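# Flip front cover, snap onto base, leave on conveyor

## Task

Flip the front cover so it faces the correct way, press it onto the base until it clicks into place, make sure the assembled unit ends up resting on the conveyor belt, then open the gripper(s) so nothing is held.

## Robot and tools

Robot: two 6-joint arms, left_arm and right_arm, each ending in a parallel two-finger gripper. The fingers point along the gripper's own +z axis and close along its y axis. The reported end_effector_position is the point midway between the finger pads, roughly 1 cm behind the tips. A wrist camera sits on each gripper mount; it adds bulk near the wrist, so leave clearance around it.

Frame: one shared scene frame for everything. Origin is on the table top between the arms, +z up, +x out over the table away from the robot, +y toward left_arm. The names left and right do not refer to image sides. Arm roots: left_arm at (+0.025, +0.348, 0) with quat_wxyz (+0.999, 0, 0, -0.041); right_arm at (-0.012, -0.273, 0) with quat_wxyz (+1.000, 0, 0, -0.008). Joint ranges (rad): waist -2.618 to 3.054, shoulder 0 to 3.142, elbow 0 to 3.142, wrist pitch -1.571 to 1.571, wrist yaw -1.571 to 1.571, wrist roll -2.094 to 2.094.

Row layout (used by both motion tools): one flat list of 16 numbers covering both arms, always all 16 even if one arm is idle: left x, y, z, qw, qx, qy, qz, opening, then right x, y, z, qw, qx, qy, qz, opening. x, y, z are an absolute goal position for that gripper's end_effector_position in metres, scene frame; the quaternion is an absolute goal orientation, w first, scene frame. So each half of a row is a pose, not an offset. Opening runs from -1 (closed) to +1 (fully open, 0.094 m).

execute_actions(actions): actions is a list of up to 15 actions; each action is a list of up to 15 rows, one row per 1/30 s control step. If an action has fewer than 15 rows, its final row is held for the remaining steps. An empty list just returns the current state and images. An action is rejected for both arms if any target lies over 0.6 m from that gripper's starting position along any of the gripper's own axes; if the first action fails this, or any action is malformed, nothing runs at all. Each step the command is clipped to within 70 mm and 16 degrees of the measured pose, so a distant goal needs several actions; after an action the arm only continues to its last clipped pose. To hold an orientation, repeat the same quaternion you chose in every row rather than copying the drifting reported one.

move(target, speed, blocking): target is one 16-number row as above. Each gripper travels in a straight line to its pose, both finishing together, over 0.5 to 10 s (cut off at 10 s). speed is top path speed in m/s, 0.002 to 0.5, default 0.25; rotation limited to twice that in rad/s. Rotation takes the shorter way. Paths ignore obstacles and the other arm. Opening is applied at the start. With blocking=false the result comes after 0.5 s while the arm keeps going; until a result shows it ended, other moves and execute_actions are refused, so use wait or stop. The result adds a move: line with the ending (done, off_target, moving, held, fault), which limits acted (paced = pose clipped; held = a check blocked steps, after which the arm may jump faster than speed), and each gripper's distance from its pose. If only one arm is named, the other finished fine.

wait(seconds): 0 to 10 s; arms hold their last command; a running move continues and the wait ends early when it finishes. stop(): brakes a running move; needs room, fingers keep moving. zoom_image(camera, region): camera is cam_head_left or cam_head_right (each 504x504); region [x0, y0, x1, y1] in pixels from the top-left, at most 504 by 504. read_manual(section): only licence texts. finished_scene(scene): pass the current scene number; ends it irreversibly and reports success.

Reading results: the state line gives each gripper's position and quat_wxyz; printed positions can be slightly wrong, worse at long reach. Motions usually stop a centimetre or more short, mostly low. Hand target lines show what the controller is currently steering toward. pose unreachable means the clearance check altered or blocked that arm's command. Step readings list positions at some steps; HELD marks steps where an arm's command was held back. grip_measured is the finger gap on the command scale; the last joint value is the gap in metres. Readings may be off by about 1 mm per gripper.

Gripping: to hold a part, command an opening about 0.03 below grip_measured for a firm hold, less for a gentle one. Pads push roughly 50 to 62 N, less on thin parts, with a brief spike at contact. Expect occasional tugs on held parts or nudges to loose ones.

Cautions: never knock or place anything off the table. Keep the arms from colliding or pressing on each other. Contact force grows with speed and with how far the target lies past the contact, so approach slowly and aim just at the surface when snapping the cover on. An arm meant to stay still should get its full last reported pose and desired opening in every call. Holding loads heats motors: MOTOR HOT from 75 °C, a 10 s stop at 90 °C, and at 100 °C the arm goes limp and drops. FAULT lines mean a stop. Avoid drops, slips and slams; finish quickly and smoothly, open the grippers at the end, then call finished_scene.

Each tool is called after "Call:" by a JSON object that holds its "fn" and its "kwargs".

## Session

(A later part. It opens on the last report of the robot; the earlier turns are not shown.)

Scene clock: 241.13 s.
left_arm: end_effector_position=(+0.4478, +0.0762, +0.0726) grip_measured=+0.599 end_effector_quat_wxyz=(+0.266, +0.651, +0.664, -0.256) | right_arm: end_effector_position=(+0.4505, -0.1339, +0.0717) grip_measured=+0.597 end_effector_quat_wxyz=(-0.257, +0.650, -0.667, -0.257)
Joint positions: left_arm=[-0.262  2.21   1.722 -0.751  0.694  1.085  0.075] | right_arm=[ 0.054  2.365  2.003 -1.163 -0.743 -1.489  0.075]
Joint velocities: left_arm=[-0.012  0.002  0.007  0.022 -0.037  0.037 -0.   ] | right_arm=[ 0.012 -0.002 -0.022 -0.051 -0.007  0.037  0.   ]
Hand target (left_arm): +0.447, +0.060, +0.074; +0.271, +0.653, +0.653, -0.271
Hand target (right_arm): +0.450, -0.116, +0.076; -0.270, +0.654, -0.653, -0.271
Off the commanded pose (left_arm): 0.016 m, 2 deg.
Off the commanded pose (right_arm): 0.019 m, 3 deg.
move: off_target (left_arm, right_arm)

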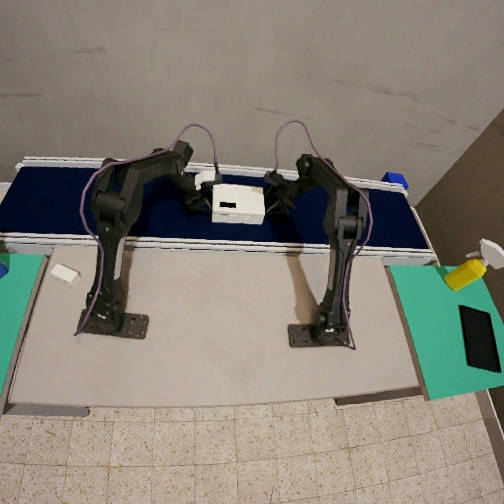

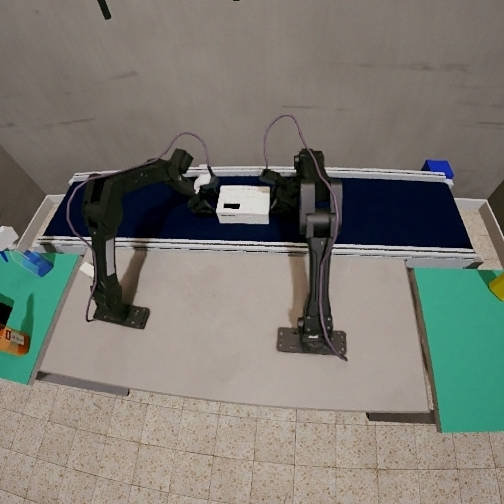

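Lifting in steps while keeping the squeeze.

Call:
{"fn": "execute_actions", "kwargs": {"actions": [[[0.447,0.06,0.084,0.271,0.653,0.653,-0.271,0.6, 0.45,-0.115,0.086,0.271,-0.653,0.653,0.271,0.6]],[[0.447,0.06,0.096,0.271,0.653,0.653,-0.271,0.6, 0.45,-0.115,0.098,0.271,-0.653,0.653,0.271,0.6]],[[0.447,0.06,0.108,0.271,0.653,0.653,-0.271,0.6, 0.45,-0.115,0.11,0.271,-0.653,0.653,0.271,0.6]],[[0.447,0.06,0.12,0.271,0.653,0.653,-0.271,0.6, 0.45,-0.115,0.122,0.271,-0.653,0.653,0.271,0.6]],[[0.447,0.06,0.12,0.271,0.653,0.653,-0.271,0.6, 0.45,-0.115,0.122,0.271,-0.653,0.653,0.271,0.6]]]}}

Call:
{"fn": "zoom_image", "kwargs": {"camera": "cam_head_left", "region": [170,150,330,260]}}

Call:
{"fn": "zoom_image", "kwargs": {"camera": "cam_head_right", "region": [170,150,330,260]}}

Scene clock: 252.47 s.
left_arm: end_effector_position=(+0.4499, +0.0762, +0.1016) grip_measured=+0.599 end_effector_quat_wxyz=(+0.251, +0.647, +0.674, -0.254) | right_arm: end_effector_position=(+0.4523, -0.1331, +0.1032) grip_measured=+0.597 end_effector_quat_wxyz=(-0.251, +0.648, -0.673, -0.255)
Joint positions: left_arm=[-0.266  2.211  1.856 -0.907  0.674  1.072  0.075] | right_arm=[ 0.059  2.365  2.135 -1.291 -0.729 -1.471  0.075]
Joint velocities: left_arm=[-0.007 -0.002 -0.022 -0.022  0.007  0.007 -0.002] | right_arm=[-0.002 -0.002 -0.012 -0.007  0.051  0.081  0.   ]
Hand target (left_arm): +0.447, +0.061, +0.120; +0.271, +0.653, +0.653, -0.271
Hand target (right_arm): +0.450, -0.116, +0.122; -0.271, +0.653, -0.653, -0.270
Off the commanded pose (left_arm): 0.025 m, 4 deg.
Off the commanded pose (right_arm): 0.026 m, 4 deg.
Step readings (end_effector_position; steps 1 to 15: 1st action; 16 to 30: 2nd action; 31 to 45: 3rd action; 46 to 60: 4th action; 61 to 75: 5th action):
0: left_arm (+0.4479, +0.0761, +0.0724) | right_arm (+0.4504, -0.1337, +0.0716)
1: left_arm (+0.4481, +0.0762, +0.0733) | right_arm (+0.4504, -0.1337, +0.0716)
2: left_arm (+0.4482, +0.0761, +0.0736) | right_arm (+0.4504, -0.1336, +0.0716)
4: left_arm (+0.4482, +0.0761, +0.0749) | right_arm (+0.4503, -0.1335, +0.0715)
8: left_arm (+0.4483, +0.0759, +0.0763) | right_arm (+0.4503, -0.1336, +0.0712)
15: left_arm (+0.4482, +0.0760, +0.0763) | right_arm (+0.4503, -0.1337, +0.0712)
16: left_arm (+0.4481, +0.0758, +0.0774) | right_arm (+0.4505, -0.1337, +0.0725)
17: left_arm (+0.4482, +0.0758, +0.0787) | right_arm (+0.4506, -0.1336, +0.0736)
19: left_arm (+0.4495, +0.0755, +0.0823) | right_arm (+0.4519, -0.1338, +0.0766)
23: left_arm (+0.4508, +0.0752, +0.0851) | right_arm (+0.4530, -0.1342, +0.0789)
30: left_arm (+0.4493, +0.0757, +0.0846) | right_arm (+0.4515, -0.1338, +0.0789)
31: left_arm (+0.4491, +0.0758, +0.0857) | right_arm (+0.4512, -0.1336, +0.0803)
32: left_arm (+0.4488, +0.0758, +0.0869) | right_arm (+0.4511, -0.1335, +0.0818)
34: left_arm (+0.4500, +0.0755, +0.0905) | right_arm (+0.4523, -0.1335, +0.0861)
38: left_arm (+0.4512, +0.0754, +0.0933) | right_arm (+0.4534, -0.1338, +0.0896)
45: left_arm (+0.4497, +0.0759, +0.0928) | right_arm (+0.4518, -0.1337, +0.0897)
46: left_arm (+0.4495, +0.0760, +0.0938) | right_arm (+0.4518, -0.1337, +0.0914)
47: left_arm (+0.4493, +0.0759, +0.0952) | right_arm (+0.4516, -0.1334, +0.0931)
49: left_arm (+0.4503, +0.0756, +0.0992) | right_arm (+0.4529, -0.1333, +0.0980)
53: left_arm (+0.4514, +0.0756, +0.1021) | right_arm (+0.4542, -0.1333, +0.1026)
60: left_arm (+0.4501, +0.0761, +0.1017) | right_arm (+0.4527, -0.1331, +0.1031)
61: left_arm (+0.4501, +0.0761, +0.1017) | right_arm (+0.4527, -0.1331, +0.1032)
62: left_arm (+0.4501, +0.0761, +0.1017) | right_arm (+0.4526, -0.1331, +0.1032)
64: left_arm (+0.4500, +0.0762, +0.1016) | right_arm (+0.4524, -0.1331, +0.1032)
68: left_arm (+0.4500, +0.0762, +0.1016) | right_arm (+0.4524, -0.1331, +0.1032)
75: end_effector_position above

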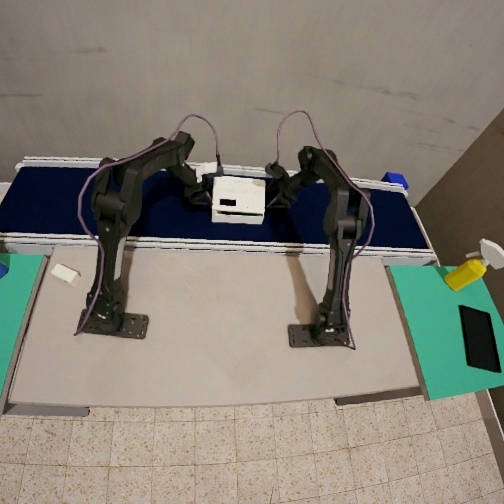

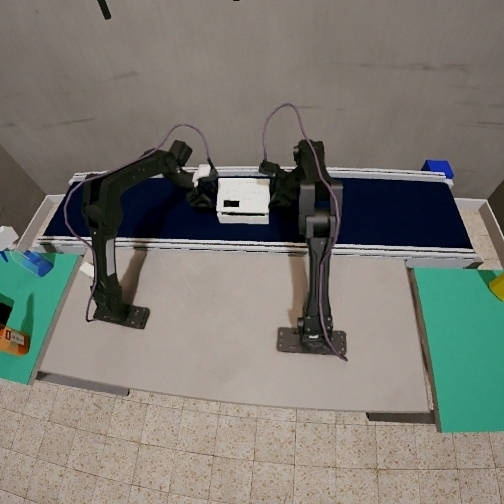

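Region (170, 150, 330, 260) of cam_head_left's 504x504 image, scaled by 3.150, with more detail than that image has; it fills the top 346 rows of this view, and the rest is white.

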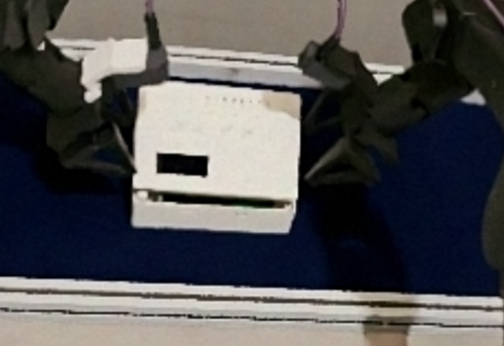

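Region (170, 150, 330, 260) of cam_head_right's 504x504 image, scaled by 3.150, with more detail than that image has; it fills the top 346 rows of this view, and the rest is white.

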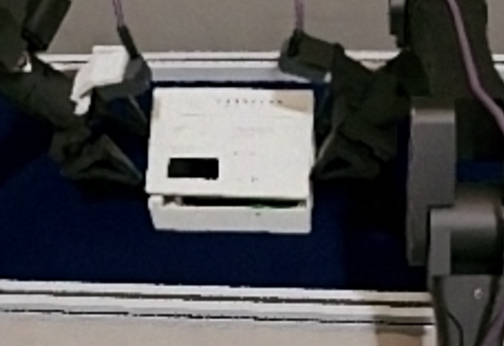

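Call:
{"fn": "execute_actions", "kwargs": {"actions": [[[0.447,0.06,0.095,0.271,0.653,0.653,-0.271,0.6, 0.45,-0.115,0.095,0.271,-0.653,0.653,0.271,0.6]],[[0.447,0.06,0.083,0.271,0.653,0.653,-0.271,0.6, 0.45,-0.115,0.083,0.271,-0.653,0.653,0.271,0.6]],[[0.447,0.06,0.073,0.271,0.653,0.653,-0.271,0.6, 0.45,-0.115,0.073,0.271,-0.653,0.653,0.271,0.6]],[[0.447,0.085,0.074,0.271,0.653,0.653,-0.271,0.6, 0.45,-0.14,0.075,0.271,-0.653,0.653,0.271,0.6]],[[0.447,0.09,0.074,0.283,0.624,0.681,-0.259,0.6, 0.45,-0.146,0.075,0.283,-0.624,0.681,0.259,0.6]],[[0.447,0.09,0.074,0.283,0.624,0.681,-0.259,0.6, 0.45,-0.146,0.075,0.283,-0.624,0.681,0.259,0.6]]]}}

Call:
{"fn": "zoom_image", "kwargs": {"camera": "cam_head_left", "region": [170,150,330,260]}}

Call:
{"fn": "zoom_image", "kwargs": {"camera": "cam_head_right", "region": [170,150,330,260]}}

Scene clock: 272.93 s.
left_arm: end_effector_position=(+0.4492, +0.0878, +0.0680) grip_measured=+0.599 end_effector_quat_wxyz=(+0.279, +0.628, +0.678, -0.259) | right_arm: end_effector_position=(+0.4510, -0.1451, +0.0633) grip_measured=+0.597 end_effector_quat_wxyz=(-0.270, +0.628, -0.682, -0.260)
Joint positions: left_arm=[-0.234  2.176  1.632 -0.664  0.709  1.041  0.075] | right_arm=[ 0.023  2.341  1.914 -1.08  -0.767 -1.454  0.075]
Joint velocities: left_arm=[-0.042 -0.002 -0.012 -0.037 -0.007 -0.081 -0.   ] | right_arm=[ 0.012 -0.012 -0.007  0.007 -0.037  0.007 -0.001]
Hand target (left_arm): +0.447, +0.090, +0.074; +0.283, +0.624, +0.681, -0.259
Hand target (right_arm): +0.450, -0.146, +0.075; -0.283, +0.624, -0.681, -0.259
Off the commanded pose (left_arm): 0.007 m, 1 deg.
Off the commanded pose (right_arm): 0.012 m, 2 deg.
Step readings (end_effector_position; steps 1 to 15: 1st action; 16 to 30: 2nd action; 31 to 45: 3rd action; 46 to 60: 4th action; 61 to 75: 5th action; 76 to 90: 6th action):
0: left_arm (+0.4499, +0.0762, +0.1016) | right_arm (+0.4523, -0.1331, +0.1032)
1: left_arm (+0.4502, +0.0761, +0.1005) | right_arm (+0.4526, -0.1330, +0.1017)
2: left_arm (+0.4508, +0.0759, +0.0993) | right_arm (+0.4531, -0.1330, +0.0998)
4: left_arm (+0.4505, +0.0761, +0.0958) | right_arm (+0.4528, -0.1330, +0.0950)
8: left_arm (+0.4506, +0.0760, +0.0934) | right_arm (+0.4527, -0.1330, +0.0916)
15: left_arm (+0.4519, +0.0756, +0.0939) | right_arm (+0.4543, -0.1331, +0.0915)
16: left_arm (+0.4520, +0.0756, +0.0926) | right_arm (+0.4544, -0.1331, +0.0899)
17: left_arm (+0.4523, +0.0755, +0.0913) | right_arm (+0.4547, -0.1331, +0.0883)
19: left_arm (+0.4513, +0.0760, +0.0875) | right_arm (+0.4538, -0.1332, +0.0839)
23: left_arm (+0.4514, +0.0759, +0.0856) | right_arm (+0.4533, -0.1331, +0.0813)
30: left_arm (+0.4525, +0.0755, +0.0860) | right_arm (+0.4547, -0.1332, +0.0812)
31: left_arm (+0.4526, +0.0755, +0.0851) | right_arm (+0.4547, -0.1332, +0.0800)
32: left_arm (+0.4528, +0.0754, +0.0841) | right_arm (+0.4550, -0.1332, +0.0788)
34: left_arm (+0.4522, +0.0757, +0.0806) | right_arm (+0.4543, -0.1332, +0.0756)
38: left_arm (+0.4521, +0.0757, +0.0762) | right_arm (+0.4540, -0.1332, +0.0735)
45: left_arm (+0.4526, +0.0755, +0.0762) | right_arm (+0.4546, -0.1333, +0.0734)
46: left_arm (+0.4526, +0.0771, +0.0752) | right_arm (+0.4548, -0.1347, +0.0735)
47: left_arm (+0.4520, +0.0782, +0.0747) | right_arm (+0.4547, -0.1355, +0.0744)
49: left_arm (+0.4513, +0.0826, +0.0721) | right_arm (+0.4551, -0.1385, +0.0757)
53: left_arm (+0.4523, +0.0874, +0.0711) | right_arm (+0.4552, -0.1428, +0.0768)
60: left_arm (+0.4517, +0.0866, +0.0721) | right_arm (+0.4539, -0.1421, +0.0776)
61: left_arm (+0.4518, +0.0866, +0.0715) | right_arm (+0.4538, -0.1420, +0.0766)
62: left_arm (+0.4493, +0.0875, +0.0704) | right_arm (+0.4518, -0.1425, +0.0748)
64: left_arm (+0.4436, +0.0893, +0.0682) | right_arm (+0.4471, -0.1438, +0.0700)
68: left_arm (+0.4436, +0.0895, +0.0664) | right_arm (+0.4456, -0.1452, +0.0636)
75: left_arm (+0.4478, +0.0883, +0.0675) | right_arm (+0.4495, -0.1452, +0.0632)
76: left_arm (+0.4481, +0.0882, +0.0676) | right_arm (+0.4498, -0.1452, +0.0632)
77: left_arm (+0.4483, +0.0881, +0.0677) | right_arm (+0.4501, -0.1452, +0.0632)
79: left_arm (+0.4486, +0.0880, +0.0678) | right_arm (+0.4504, -0.1452, +0.0632)
83: left_arm (+0.4490, +0.0879, +0.0679) | right_arm (+0.4507, -0.1451, +0.0632)
90: end_effector_position above

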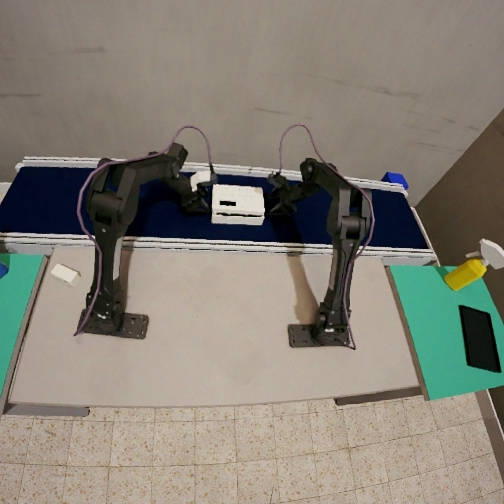

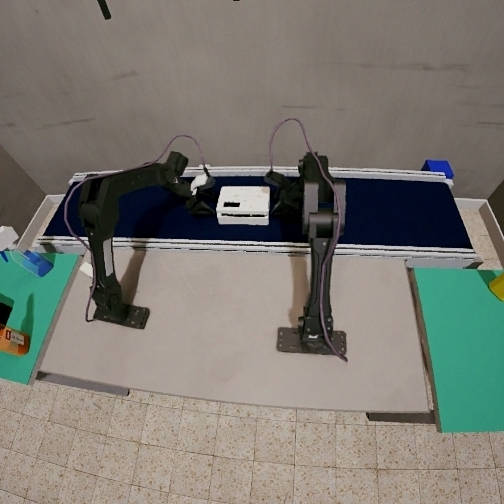

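Region (170, 150, 330, 260) of cam_head_left's 504x504 image, scaled by 3.150, with more detail than that image has; it fills the top 346 rows of this view, and the rest is white.

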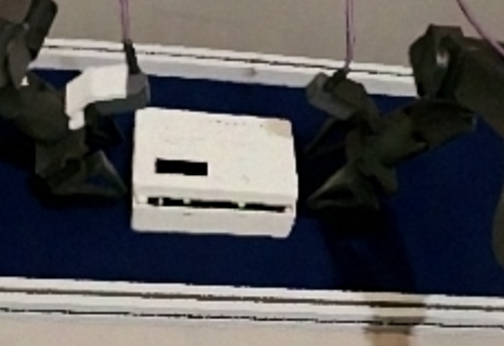

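Region (170, 150, 330, 260) of cam_head_right's 504x504 image, scaled by 3.150, with more detail than that image has; it fills the top 346 rows of this view, and the rest is white.

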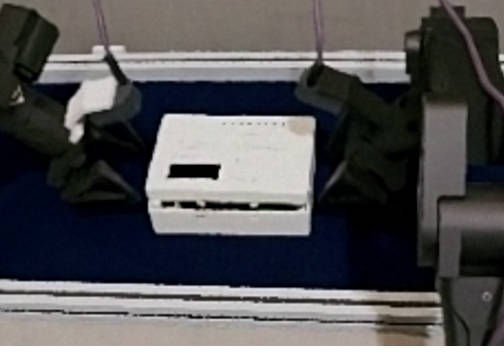

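Call:
{"fn": "execute_actions", "kwargs": {"actions": [[[0.455,0.09,0.105,0.283,0.624,0.681,-0.259,0.6, 0.455,-0.146,0.11,0.283,-0.624,0.681,0.259,0.6]],[[0.455,0.09,0.077,0.283,0.624,0.681,-0.259,0.6, 0.455,-0.146,0.078,0.283,-0.624,0.681,0.259,0.6]],[[0.455,0.075,0.077,0.283,0.624,0.681,-0.259,0.6, 0.455,-0.131,0.078,0.283,-0.624,0.681,0.259,0.6]],[[0.455,0.06,0.077,0.283,0.624,0.681,-0.259,0.6, 0.455,-0.115,0.078,0.283,-0.624,0.681,0.259,0.6]],[[0.455,0.06,0.077,0.283,0.624,0.681,-0.259,0.6, 0.455,-0.115,0.078,0.283,-0.624,0.681,0.259,0.6]]]}}

Call:
{"fn": "zoom_image", "kwargs": {"camera": "cam_head_left", "region": [170,150,330,260]}}

Scene clock: 283.73 s.
left_arm: end_effector_position=(+0.4571, +0.0684, +0.0845) grip_measured=+0.599 end_effector_quat_wxyz=(+0.292, +0.624, +0.681, -0.249) | right_arm: end_effector_position=(+0.4584, -0.1235, +0.0788) grip_measured=+0.597 end_effector_quat_wxyz=(-0.279, +0.622, -0.686, -0.254)
Joint positions: left_arm=[-0.274  2.174  1.686 -0.648  0.68   0.972  0.075] | right_arm=[ 0.069  2.322  1.94  -1.045 -0.763 -1.363  0.075]
Joint velocities: left_arm=[-0.002  0.002 -0.012 -0.081  0.051  0.022  0.001] | right_arm=[-0.007 -0.002 -0.007 -0.037 -0.022  0.007  0.   ]
Hand target (left_arm): +0.455, +0.060, +0.077; +0.283, +0.624, +0.681, -0.259
Hand target (right_arm): +0.455, -0.115, +0.078; +0.282, -0.624, +0.681, +0.259
Off the commanded pose (left_arm): 0.011 m, 2 deg.
Off the commanded pose (right_arm): 0.009 m, 1 deg.
Step readings (end_effector_position; steps 1 to 15: 1st action; 16 to 30: 2nd action; 31 to 45: 3rd action; 46 to 60: 4th action; 61 to 75: 5th action):
0: left_arm (+0.4492, +0.0878, +0.0680) | right_arm (+0.4510, -0.1451, +0.0633)
1: left_arm (+0.4489, +0.0881, +0.0699) | right_arm (+0.4507, -0.1453, +0.0657)
2: left_arm (+0.4489, +0.0884, +0.0724) | right_arm (+0.4505, -0.1454, +0.0686)
4: left_arm (+0.4526, +0.0871, +0.0822) | right_arm (+0.4536, -0.1454, +0.0787)
8: left_arm (+0.4581, +0.0853, +0.0966) | right_arm (+0.4579, -0.1451, +0.0940)
15: left_arm (+0.4548, +0.0864, +0.0961) | right_arm (+0.4544, -0.1451, +0.0953)
16: left_arm (+0.4550, +0.0864, +0.0946) | right_arm (+0.4544, -0.1450, +0.0932)
17: left_arm (+0.4554, +0.0862, +0.0931) | right_arm (+0.4546, -0.1449, +0.0911)
19: left_arm (+0.4538, +0.0867, +0.0884) | right_arm (+0.4530, -0.1449, +0.0850)
23: left_arm (+0.4527, +0.0871, +0.0854) | right_arm (+0.4525, -0.1449, +0.0813)
30: left_arm (+0.4552, +0.0863, +0.0865) | right_arm (+0.4557, -0.1449, +0.0816)
31: left_arm (+0.4555, +0.0856, +0.0865) | right_arm (+0.4563, -0.1444, +0.0816)
32: left_arm (+0.4558, +0.0848, +0.0866) | right_arm (+0.4573, -0.1433, +0.0817)
34: left_arm (+0.4553, +0.0816, +0.0870) | right_arm (+0.4585, -0.1397, +0.0819)
38: left_arm (+0.4539, +0.0771, +0.0875) | right_arm (+0.4591, -0.1343, +0.0822)
45: left_arm (+0.4547, +0.0770, +0.0877) | right_arm (+0.4604, -0.1339, +0.0824)
46: left_arm (+0.4545, +0.0760, +0.0869) | right_arm (+0.4605, -0.1329, +0.0816)
47: left_arm (+0.4546, +0.0744, +0.0858) | right_arm (+0.4606, -0.1313, +0.0807)
49: left_arm (+0.4532, +0.0698, +0.0823) | right_arm (+0.4586, -0.1266, +0.0787)
53: left_arm (+0.4568, +0.0685, +0.0843) | right_arm (+0.4583, -0.1234, +0.0788)
60: left_arm (+0.4570, +0.0684, +0.0844) | right_arm (+0.4584, -0.1234, +0.0789)
61: left_arm (+0.4570, +0.0684, +0.0844) | right_arm (+0.4584, -0.1234, +0.0789)
62: left_arm (+0.4570, +0.0684, +0.0844) | right_arm (+0.4584, -0.1234, +0.0789)
64: left_arm (+0.4570, +0.0684, +0.0844) | right_arm (+0.4584, -0.1234, +0.0789)
68: left_arm (+0.4570, +0.0684, +0.0844) | right_arm (+0.4584, -0.1235, +0.0788)
75: end_effector_position above

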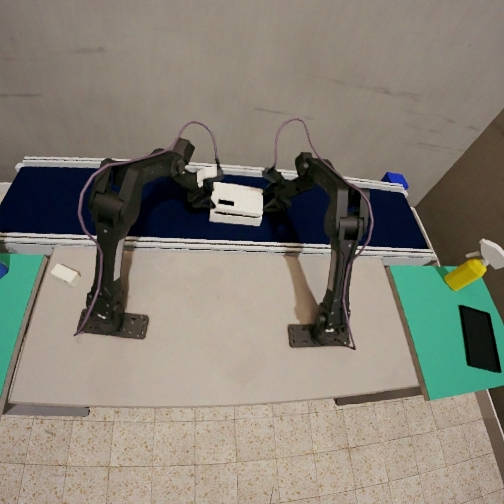

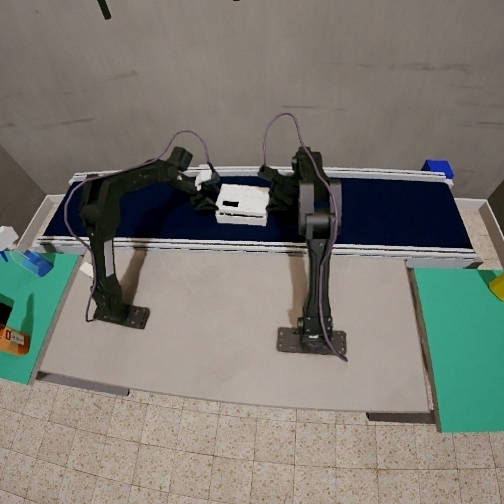

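Region (170, 150, 330, 260) of cam_head_left's 504x504 image, scaled by 3.150, with more detail than that image has; it fills the top 346 rows of this view, and the rest is white.

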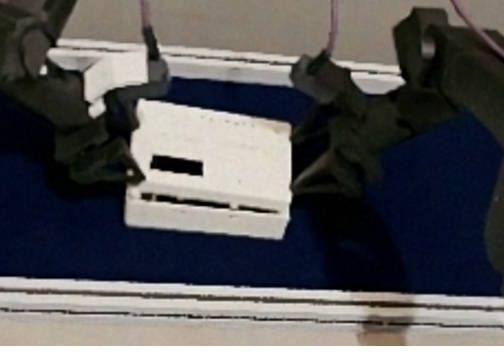

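Call:
{"fn": "execute_actions", "kwargs": {"actions": [[[0.455,0.105,0.08,0.278,0.636,0.67,-0.264,0.6, 0.455,-0.125,0.076,0.278,-0.636,0.67,0.264,0.6]],[[0.455,0.105,0.068,0.278,0.636,0.67,-0.264,0.6, 0.455,-0.125,0.076,0.278,-0.636,0.67,0.264,0.6]],[[0.455,0.105,0.068,0.278,0.636,0.67,-0.264,0.6, 0.455,-0.125,0.076,0.278,-0.636,0.67,0.264,0.6]]]}}

Scene clock: 290.43 s.
left_arm: end_effector_position=(+0.4610, +0.1094, +0.0807) grip_measured=+0.599 end_effector_quat_wxyz=(+0.287, +0.634, +0.674, -0.247) | right_arm: end_effector_position=(+0.4554, -0.1245, +0.0784) grip_measured=+0.597 end_effector_quat_wxyz=(-0.281, +0.640, -0.670, -0.251)
Joint positions: left_arm=[-0.184  2.174  1.686 -0.74   0.712  1.116  0.075] | right_arm=[ 0.067  2.322  1.94  -1.062 -0.763 -1.423  0.075]
Joint velocities: left_arm=[ 0.007  0.002 -0.022 -0.037 -0.007  0.007  0.001] | right_arm=[-0.007 -0.012 -0.022  0.022 -0.051  0.007 -0.   ]
Hand target (left_arm): +0.455, +0.105, +0.068; +0.278, +0.636, +0.670, -0.264
Hand target (right_arm): +0.455, -0.125, +0.076; -0.279, +0.635, -0.670, -0.263
Off the commanded pose (left_arm): 0.015 m, 2 deg.
Off the commanded pose (right_arm): 0.003 m, 2 deg.
Step readings (end_effector_position; steps 1 to 15: 1st action; 16 to 30: 2nd action; 31 to 45: 3rd action):
0: left_arm (+0.4571, +0.0684, +0.0845) | right_arm (+0.4584, -0.1235, +0.0788)
1: left_arm (+0.4575, +0.0710, +0.0847) | right_arm (+0.4582, -0.1238, +0.0788)
2: left_arm (+0.4575, +0.0751, +0.0847) | right_arm (+0.4579, -0.1240, +0.0788)
4: left_arm (+0.4612, +0.0895, +0.0836) | right_arm (+0.4572, -0.1244, +0.0787)
8: left_arm (+0.4669, +0.1113, +0.0815) | right_arm (+0.4560, -0.1245, +0.0785)
15: left_arm (+0.4606, +0.1099, +0.0804) | right_arm (+0.4556, -0.1245, +0.0784)
16: left_arm (+0.4604, +0.1097, +0.0804) | right_arm (+0.4555, -0.1245, +0.0784)
17: left_arm (+0.4606, +0.1096, +0.0805) | right_arm (+0.4555, -0.1245, +0.0784)
19: left_arm (+0.4608, +0.1096, +0.0805) | right_arm (+0.4555, -0.1245, +0.0784)
23: left_arm (+0.4609, +0.1095, +0.0806) | right_arm (+0.4554, -0.1245, +0.0784)
30: left_arm (+0.4610, +0.1095, +0.0806) | right_arm (+0.4554, -0.1245, +0.0784)
31: left_arm (+0.4610, +0.1095, +0.0806) | right_arm (+0.4554, -0.1245, +0.0784)
32: left_arm (+0.4610, +0.1095, +0.0806) | right_arm (+0.4554, -0.1245, +0.0784)
34: left_arm (+0.4610, +0.1094, +0.0807) | right_arm (+0.4554, -0.1245, +0.0784)
38: left_arm (+0.4610, +0.1094, +0.0807) | right_arm (+0.4554, -0.1245, +0.0784)
45: end_effector_position above

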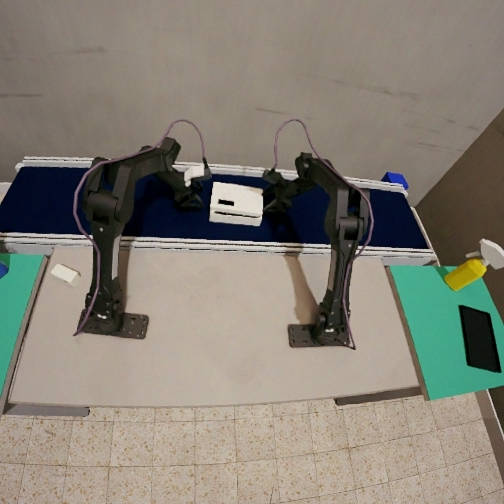

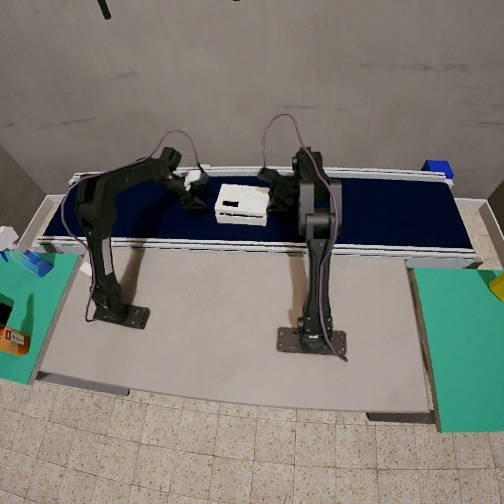

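Call:
{"fn": "execute_actions", "kwargs": {"actions": [[[0.455,0.10,0.063,0.278,0.636,0.67,-0.264,0.6, 0.455,-0.125,0.07,0.278,-0.636,0.67,0.264,0.6]],[[0.455,0.095,0.063,0.278,0.636,0.67,-0.264,0.6, 0.455,-0.125,0.07,0.278,-0.636,0.67,0.264,0.6]]]}}

Scene clock: 297.03 s.
left_arm: end_effector_position=(+0.4608, +0.0983, +0.0747) grip_measured=+0.599 end_effector_quat_wxyz=(+0.289, +0.641, +0.666, -0.248) | right_arm: end_effector_position=(+0.4554, -0.1245, +0.0784) grip_measured=+0.597 end_effector_quat_wxyz=(-0.281, +0.640, -0.670, -0.250)
Joint positions: left_arm=[-0.206  2.192  1.686 -0.709  0.712  1.112  0.075] | right_arm=[ 0.067  2.322  1.94  -1.062 -0.763 -1.424  0.075]
Joint velocities: left_arm=[-0.017 -0.012 -0.012  0.007 -0.037  0.037 -0.   ] | right_arm=[-0.007 -0.002  0.007  0.051  0.051 -0.037  0.001]
Hand target (left_arm): +0.455, +0.095, +0.063; +0.278, +0.636, +0.670, -0.264
Hand target (right_arm): +0.455, -0.125, +0.070; -0.278, +0.636, -0.670, -0.264
Off the commanded pose (left_arm): 0.013 m, 2 deg.
Off the commanded pose (right_arm): 0.008 m, 2 deg.
Step readings (end_effector_position; steps 1 to 15: 1st action; 16 to 30: 2nd action):
0: left_arm (+0.4610, +0.1094, +0.0807) | right_arm (+0.4554, -0.1245, +0.0784)
1: left_arm (+0.4613, +0.1090, +0.0805) | right_arm (+0.4554, -0.1245, +0.0784)
2: left_arm (+0.4619, +0.1082, +0.0800) | right_arm (+0.4554, -0.1245, +0.0784)
4: left_arm (+0.4621, +0.1063, +0.0780) | right_arm (+0.4554, -0.1245, +0.0784)
8: left_arm (+0.4614, +0.1040, +0.0742) | right_arm (+0.4554, -0.1245, +0.0784)
15: left_arm (+0.4619, +0.1036, +0.0741) | right_arm (+0.4554, -0.1245, +0.0784)
16: left_arm (+0.4619, +0.1032, +0.0742) | right_arm (+0.4554, -0.1245, +0.0784)
17: left_arm (+0.4619, +0.1027, +0.0743) | right_arm (+0.4554, -0.1245, +0.0784)
19: left_arm (+0.4614, +0.1009, +0.0744) | right_arm (+0.4554, -0.1245, +0.0784)
23: left_arm (+0.4605, +0.0984, +0.0746) | right_arm (+0.4554, -0.1245, +0.0784)
30: end_effector_position above

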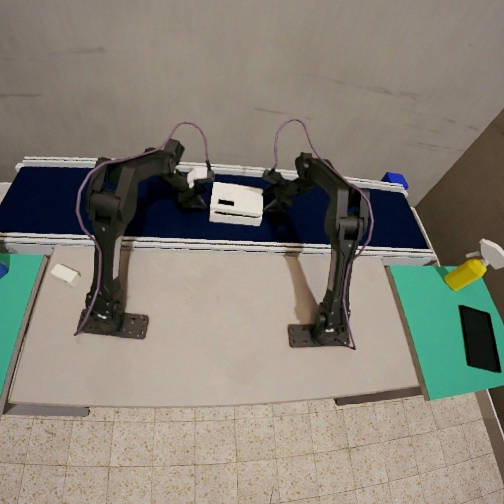

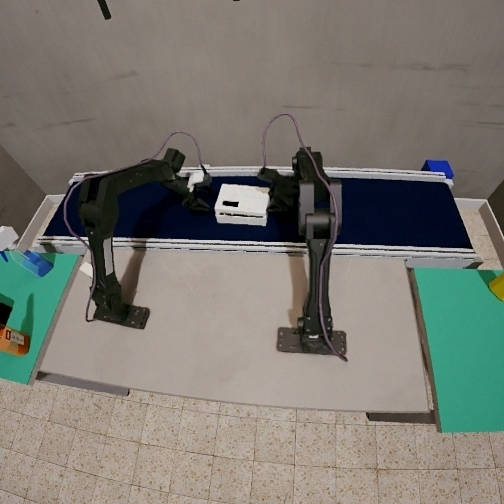

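Call:
{"fn": "execute_actions", "kwargs": {"actions": [[[0.455,0.085,0.072,0.278,0.636,0.67,-0.264,0.6, 0.455,-0.118,0.074,0.278,-0.636,0.67,0.264,0.6]],[[0.455,0.075,0.074,0.278,0.636,0.67,-0.264,0.6, 0.455,-0.11,0.076,0.278,-0.636,0.67,0.264,0.6]],[[0.455,0.068,0.074,0.278,0.636,0.67,-0.264,0.6, 0.455,-0.106,0.076,0.278,-0.636,0.67,0.264,0.6]],[[0.455,0.068,0.074,0.278,0.636,0.67,-0.264,0.6, 0.455,-0.106,0.076,0.278,-0.636,0.67,0.264,0.6]]]}}

Call:
{"fn": "zoom_image", "kwargs": {"camera": "cam_head_left", "region": [170,150,330,260]}}

Call:
{"fn": "zoom_image", "kwargs": {"camera": "cam_head_right", "region": [170,150,330,260]}}

Scene clock: 310.13 s.
left_arm: end_effector_position=(+0.4548, +0.0813, +0.0729) grip_measured=+0.599 end_effector_quat_wxyz=(+0.273, +0.632, +0.680, -0.253) | right_arm: end_effector_position=(+0.4555, -0.1195, +0.0785) grip_measured=+0.597 end_effector_quat_wxyz=(-0.277, +0.632, -0.678, -0.255)
Joint positions: left_arm=[-0.25   2.2    1.701 -0.709  0.687  1.034  0.075] | right_arm=[ 0.078  2.322  1.94  -1.053 -0.763 -1.384  0.075]
Joint velocities: left_arm=[-0.002  0.002  0.017 -0.037 -0.007  0.007 -0.001] | right_arm=[ 0.002 -0.012 -0.017  0.022  0.007 -0.007  0.   ]
Hand target (left_arm): +0.455, +0.068, +0.074; +0.278, +0.636, +0.670, -0.264
Hand target (right_arm): +0.455, -0.106, +0.076; -0.278, +0.636, -0.670, -0.264
Off the commanded pose (left_arm): 0.013 m, 2 deg.
Off the commanded pose (right_arm): 0.014 m, 1 deg.
Step readings (end_effector_position; steps 1 to 15: 1st action; 16 to 30: 2nd action; 31 to 45: 3rd action; 46 to 60: 4th action):
0: left_arm (+0.4608, +0.0983, +0.0747) | right_arm (+0.4554, -0.1245, +0.0784)
1: left_arm (+0.4604, +0.0977, +0.0747) | right_arm (+0.4554, -0.1245, +0.0784)
2: left_arm (+0.4598, +0.0965, +0.0747) | right_arm (+0.4554, -0.1245, +0.0784)
4: left_arm (+0.4577, +0.0929, +0.0747) | right_arm (+0.4554, -0.1245, +0.0784)
8: left_arm (+0.4546, +0.0878, +0.0747) | right_arm (+0.4554, -0.1245, +0.0784)
15: left_arm (+0.4545, +0.0876, +0.0747) | right_arm (+0.4554, -0.1245, +0.0784)
16: left_arm (+0.4541, +0.0870, +0.0747) | right_arm (+0.4553, -0.1240, +0.0784)
17: left_arm (+0.4536, +0.0861, +0.0746) | right_arm (+0.4553, -0.1233, +0.0784)
19: left_arm (+0.4518, +0.0831, +0.0746) | right_arm (+0.4552, -0.1211, +0.0785)
23: left_arm (+0.4515, +0.0826, +0.0739) | right_arm (+0.4552, -0.1200, +0.0785)
30: left_arm (+0.4515, +0.0826, +0.0739) | right_arm (+0.4552, -0.1200, +0.0786)
31: left_arm (+0.4517, +0.0821, +0.0740) | right_arm (+0.4552, -0.1196, +0.0786)
32: left_arm (+0.4527, +0.0819, +0.0737) | right_arm (+0.4552, -0.1195, +0.0785)
34: left_arm (+0.4540, +0.0817, +0.0732) | right_arm (+0.4555, -0.1195, +0.0785)
38: left_arm (+0.4548, +0.0815, +0.0729) | right_arm (+0.4555, -0.1195, +0.0785)
45: left_arm (+0.4548, +0.0813, +0.0729) | right_arm (+0.4555, -0.1195, +0.0785)
46: left_arm (+0.4548, +0.0813, +0.0729) | right_arm (+0.4555, -0.1195, +0.0785)
47: left_arm (+0.4548, +0.0813, +0.0729) | right_arm (+0.4555, -0.1195, +0.0785)
49: left_arm (+0.4548, +0.0813, +0.0729) | right_arm (+0.4555, -0.1195, +0.0785)
53: left_arm (+0.4548, +0.0813, +0.0729) | right_arm (+0.4555, -0.1195, +0.0785)
60: end_effector_position above

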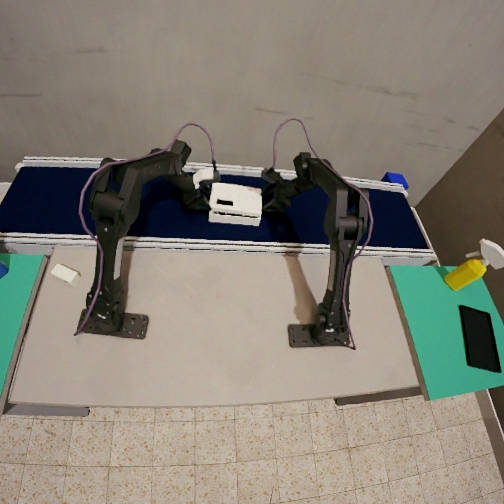

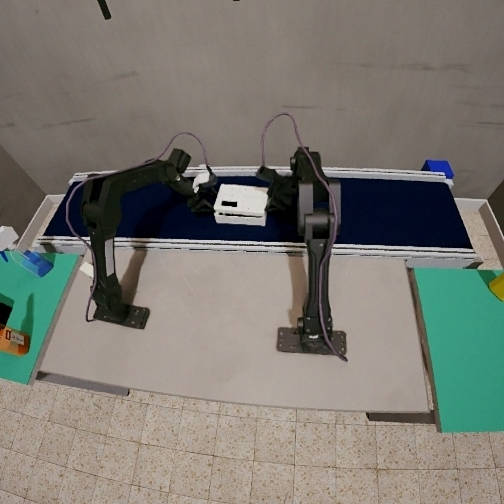

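Region (170, 150, 330, 260) of cam_head_left's 504x504 image, scaled by 3.150, with more detail than that image has; it fills the top 346 rows of this view, and the rest is white.

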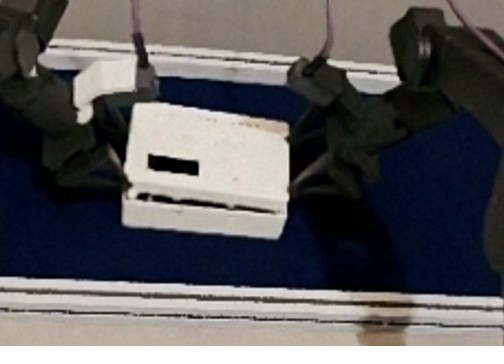

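Region (170, 150, 330, 260) of cam_head_right's 504x504 image, scaled by 3.150, with more detail than that image has; it fills the top 346 rows of this view, and the rest is white.

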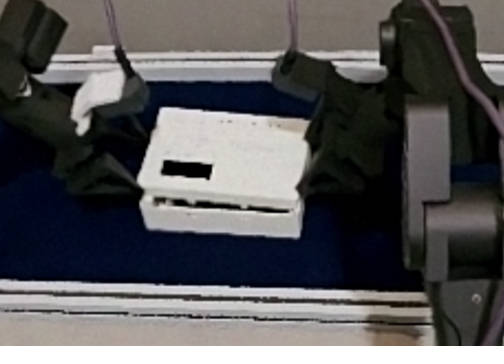

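Call:
{"fn": "execute_actions", "kwargs": {"actions": [[[0.455,0.066,0.086,0.278,0.636,0.67,-0.264,0.6, 0.455,-0.104,0.088,0.278,-0.636,0.67,0.264,0.6]],[[0.455,0.066,0.098,0.278,0.636,0.67,-0.264,0.6, 0.455,-0.104,0.10,0.278,-0.636,0.67,0.264,0.6]],[[0.455,0.066,0.11,0.278,0.636,0.67,-0.264,0.6, 0.455,-0.104,0.11,0.278,-0.636,0.67,0.264,0.6]],[[0.455,0.066,0.11,0.278,0.636,0.67,-0.264,0.6, 0.455,-0.104,0.11,0.278,-0.636,0.67,0.264,0.6]]]}}

Call:
{"fn": "zoom_image", "kwargs": {"camera": "cam_head_left", "region": [170,150,330,260]}}

Call:
{"fn": "zoom_image", "kwargs": {"camera": "cam_head_right", "region": [170,150,330,260]}}

Scene clock: 323.60 s.
left_arm: end_effector_position=(+0.4577, +0.0706, +0.0999) grip_measured=+0.599 end_effector_quat_wxyz=(+0.276, +0.637, +0.674, -0.253) | right_arm: end_effector_position=(+0.4547, -0.1099, +0.1011) grip_measured=+0.597 end_effector_quat_wxyz=(-0.273, +0.636, -0.675, -0.257)
Joint positions: left_arm=[-0.268  2.201  1.809 -0.802  0.685  1.028  0.075] | right_arm=[ 0.099  2.322  2.032 -1.144 -0.758 -1.373  0.075]
Joint velocities: left_arm=[ 0.002 -0.002  0.007 -0.007 -0.022 -0.007  0.001] | right_arm=[ 0.007 -0.002 -0.007  0.081  0.051  0.051 -0.001]
Hand target (left_arm): +0.455, +0.066, +0.110; +0.278, +0.636, +0.670, -0.264
Hand target (right_arm): +0.455, -0.104, +0.110; -0.278, +0.636, -0.670, -0.264
Off the commanded pose (left_arm): 0.011 m, 1 deg.
Off the commanded pose (right_arm): 0.011 m, 1 deg.
Step readings (end_effector_position; steps 1 to 15: 1st action; 16 to 30: 2nd action; 31 to 45: 3rd action; 46 to 60: 4th action):
0: left_arm (+0.4548, +0.0813, +0.0729) | right_arm (+0.4555, -0.1195, +0.0785)
1: left_arm (+0.4550, +0.0811, +0.0739) | right_arm (+0.4558, -0.1191, +0.0794)
2: left_arm (+0.4556, +0.0810, +0.0748) | right_arm (+0.4561, -0.1188, +0.0801)
4: left_arm (+0.4570, +0.0803, +0.0775) | right_arm (+0.4568, -0.1174, +0.0815)
8: left_arm (+0.4583, +0.0778, +0.0810) | right_arm (+0.4561, -0.1132, +0.0827)
15: left_arm (+0.4552, +0.0717, +0.0825) | right_arm (+0.4546, -0.1100, +0.0827)
16: left_arm (+0.4553, +0.0717, +0.0836) | right_arm (+0.4544, -0.1100, +0.0839)
17: left_arm (+0.4554, +0.0717, +0.0848) | right_arm (+0.4544, -0.1100, +0.0853)
19: left_arm (+0.4572, +0.0709, +0.0887) | right_arm (+0.4558, -0.1099, +0.0892)
23: left_arm (+0.4595, +0.0699, +0.0924) | right_arm (+0.4569, -0.1097, +0.0924)
30: left_arm (+0.4581, +0.0704, +0.0918) | right_arm (+0.4550, -0.1099, +0.0921)
31: left_arm (+0.4578, +0.0706, +0.0927) | right_arm (+0.4548, -0.1099, +0.0933)
32: left_arm (+0.4574, +0.0707, +0.0939) | right_arm (+0.4547, -0.1099, +0.0946)
34: left_arm (+0.4586, +0.0703, +0.0976) | right_arm (+0.4559, -0.1098, +0.0985)
38: left_arm (+0.4600, +0.0697, +0.1010) | right_arm (+0.4570, -0.1097, +0.1015)
45: left_arm (+0.4582, +0.0704, +0.1002) | right_arm (+0.4552, -0.1098, +0.1012)
46: left_arm (+0.4580, +0.0705, +0.1001) | right_arm (+0.4551, -0.1098, +0.1012)
47: left_arm (+0.4580, +0.0705, +0.1001) | right_arm (+0.4550, -0.1098, +0.1012)
49: left_arm (+0.4579, +0.0705, +0.1000) | right_arm (+0.4549, -0.1098, +0.1012)
53: left_arm (+0.4577, +0.0706, +0.1000) | right_arm (+0.4548, -0.1099, +0.1012)
60: end_effector_position above

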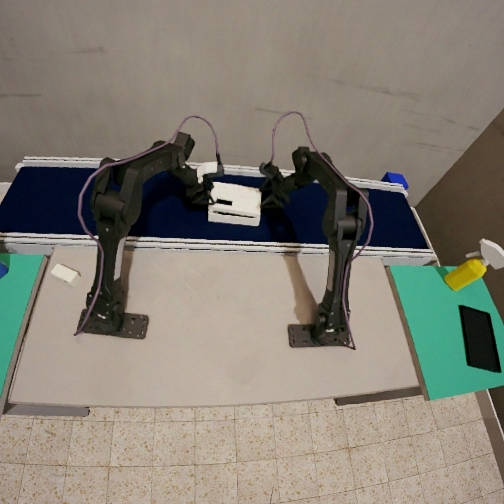

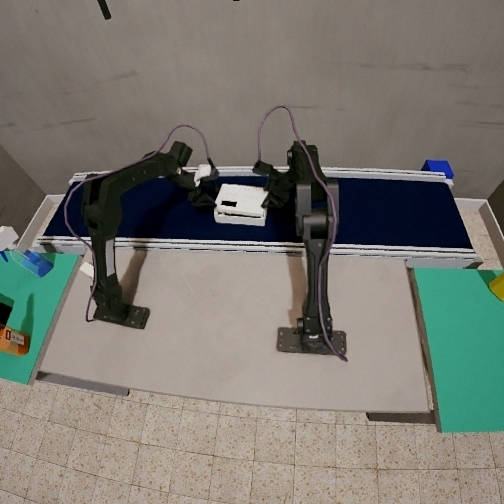

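Region (170, 150, 330, 260) of cam_head_left's 504x504 image, scaled by 3.150, with more detail than that image has; it fills the top 346 rows of this view, and the rest is white.

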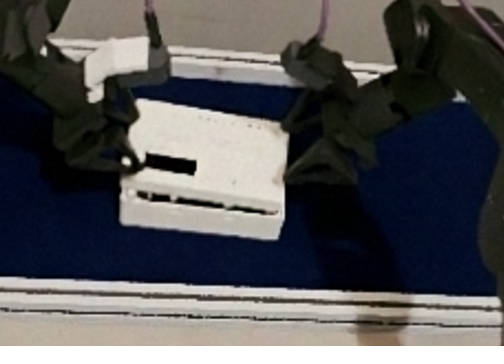

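Region (170, 150, 330, 260) of cam_head_right's 504x504 image, scaled by 3.150, with more detail than that image has; it fills the top 346 rows of this view, and the rest is white.

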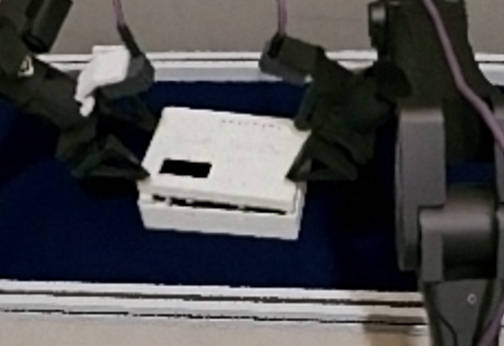

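Call:
{"fn": "move", "kwargs": {"target": [0.40,0.16,0.15,0.278,0.636,0.67,-0.264,0.6, 0.455,-0.16,0.13,0.278,-0.636,0.67,0.264,-0.6], "speed": 0.15}}

Call:
{"fn": "move", "kwargs": {"target": [0.33,0.03,0.13,0.376,-0.5375,0.6187,-0.433,-0.36, 0.455,-0.16,0.13,0.278,-0.636,0.67,0.264,-0.6], "speed": 0.3}}

Call:
{"fn": "move", "kwargs": {"target": [0.36,0.025,0.088,0.376,-0.5375,0.6187,-0.433,-0.36, 0.455,-0.16,0.13,0.278,-0.636,0.67,0.264,-0.6], "speed": 0.06}}

Call:
{"fn": "zoom_image", "kwargs": {"camera": "cam_head_left", "region": [170,160,330,280]}}

Call:
{"fn": "zoom_image", "kwargs": {"camera": "cam_head_right", "region": [170,160,330,280]}}

Scene clock: 353.53 s.
left_arm: end_effector_position=(+0.4100, +0.1602, +0.1486) grip_measured=+0.599 end_effector_quat_wxyz=(+0.281, +0.637, +0.673, -0.250) | right_arm: end_effector_position=(+0.4533, -0.1612, +0.1261) grip_measured=-0.597 end_effector_quat_wxyz=(-0.273, +0.636, -0.674, -0.257)
Joint positions: left_arm=[-0.089  1.923  1.597 -1.     0.74   1.249  0.075] | right_arm=[-0.012  2.347  2.177 -1.37  -0.768 -1.529  0.019]
Joint velocities: left_arm=[ 0.002  0.007 -0.007 -0.022  0.007  0.007  0.001] | right_arm=[ 0.007 -0.002  0.022 -0.081 -0.022 -0.022  0.001]
Hand target (left_arm): +0.400, +0.159, +0.151; +0.278, +0.635, +0.670, -0.265
Hand target (right_arm): +0.455, -0.160, +0.130; -0.279, +0.635, -0.670, -0.263
Off the commanded pose (left_arm): 0.010 m, 2 deg.
Off the commanded pose (right_arm): 0.004 m, 1 deg.
move: done

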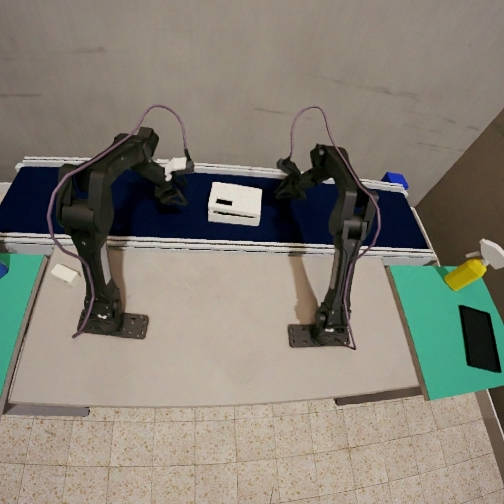

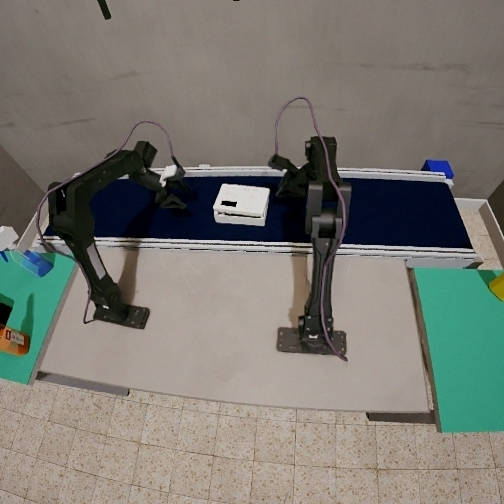

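Scene clock: 358.60 s.
left_arm: end_effector_position=(+0.3295, +0.0295, +0.1351) grip_measured=-0.359 end_effector_quat_wxyz=(-0.372, +0.535, -0.616, +0.443) | right_arm: end_effector_position=(+0.4527, -0.1616, +0.1258) grip_measured=-0.597 end_effector_quat_wxyz=(-0.271, +0.637, -0.674, -0.257)
Joint positions: left_arm=[-1.05   1.72   0.852  0.308 -0.897 -2.042  0.03 ] | right_arm=[-0.012  2.347  2.177 -1.373 -0.766 -1.531  0.019]
Joint velocities: left_arm=[ 0.007 -0.022 -0.007 -0.022 -0.007 -0.037  0.   ] | right_arm=[-0.002  0.007  0.007 -0.037  0.037  0.022 -0.001]
Hand target (left_arm): +0.330, +0.029, +0.131; +0.381, -0.535, +0.620, -0.429
Hand target (right_arm): +0.455, -0.160, +0.130; -0.278, +0.636, -0.670, -0.263
Off the commanded pose (left_arm): 0.005 m, 1 deg.
Off the commanded pose (right_arm): 0.005 m, 1 deg.
move: done

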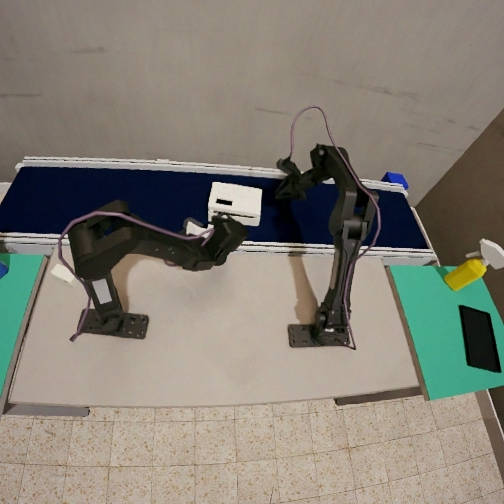

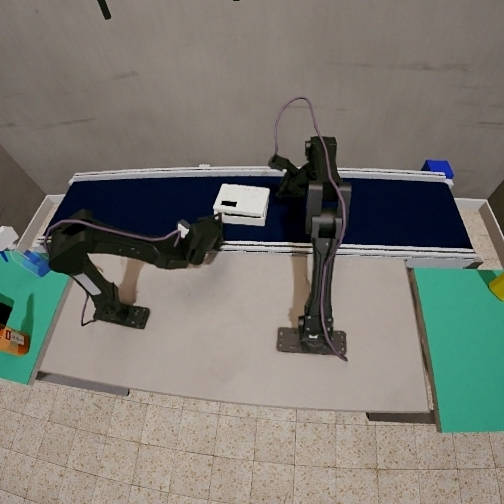

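Scene clock: 360.00 s.
left_arm: end_effector_position=(+0.3566, +0.0266, +0.0915) grip_measured=-0.359 end_effector_quat_wxyz=(-0.371, +0.542, -0.612, +0.440) | right_arm: end_effector_position=(+0.4527, -0.1615, +0.1258) grip_measured=-0.597 end_effector_quat_wxyz=(-0.272, +0.637, -0.674, -0.257)
Joint positions: left_arm=[-0.984  1.895  0.852  0.508 -0.847 -2.013  0.03 ] | right_arm=[-0.012  2.347  2.177 -1.373 -0.766 -1.531  0.019]
Joint velocities: left_arm=[-0.017 -0.002 -0.017  0.066  0.037 -0.022  0.   ] | right_arm=[ 0.012 -0.012 -0.002 -0.037 -0.066  0.037 -0.   ]
Hand target (left_arm): +0.360, +0.026, +0.088; +0.375, -0.538, +0.619, -0.433
Hand target (right_arm): +0.455, -0.160, +0.130; -0.279, +0.636, -0.670, -0.263
Off the commanded pose (left_arm): 0.005 m, 1 deg.
Off the commanded pose (right_arm): 0.005 m, 1 deg.
move: done

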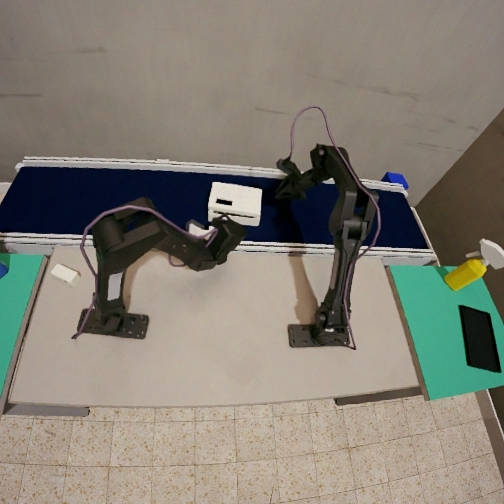

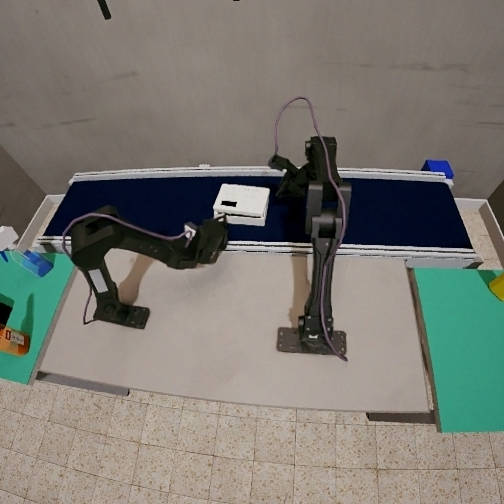

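Region (170, 160, 330, 280) of cam_head_left's 504x504 image, scaled by 3.150, with more detail than that image has; it fills the top 378 rows of this view, and the rest is white.

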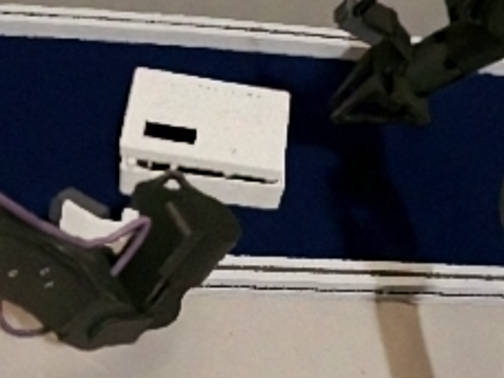

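Region (170, 160, 330, 280) of cam_head_right's 504x504 image, scaled by 3.150, with more detail than that image has; it fills the top 378 rows of this view, and the rest is white.

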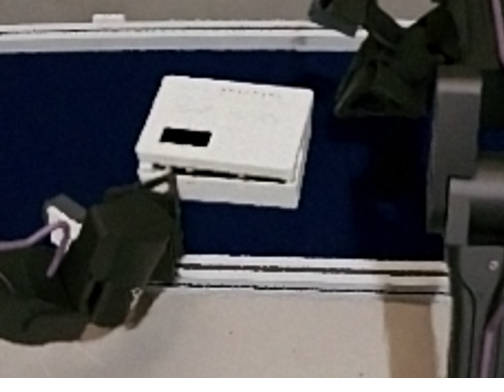

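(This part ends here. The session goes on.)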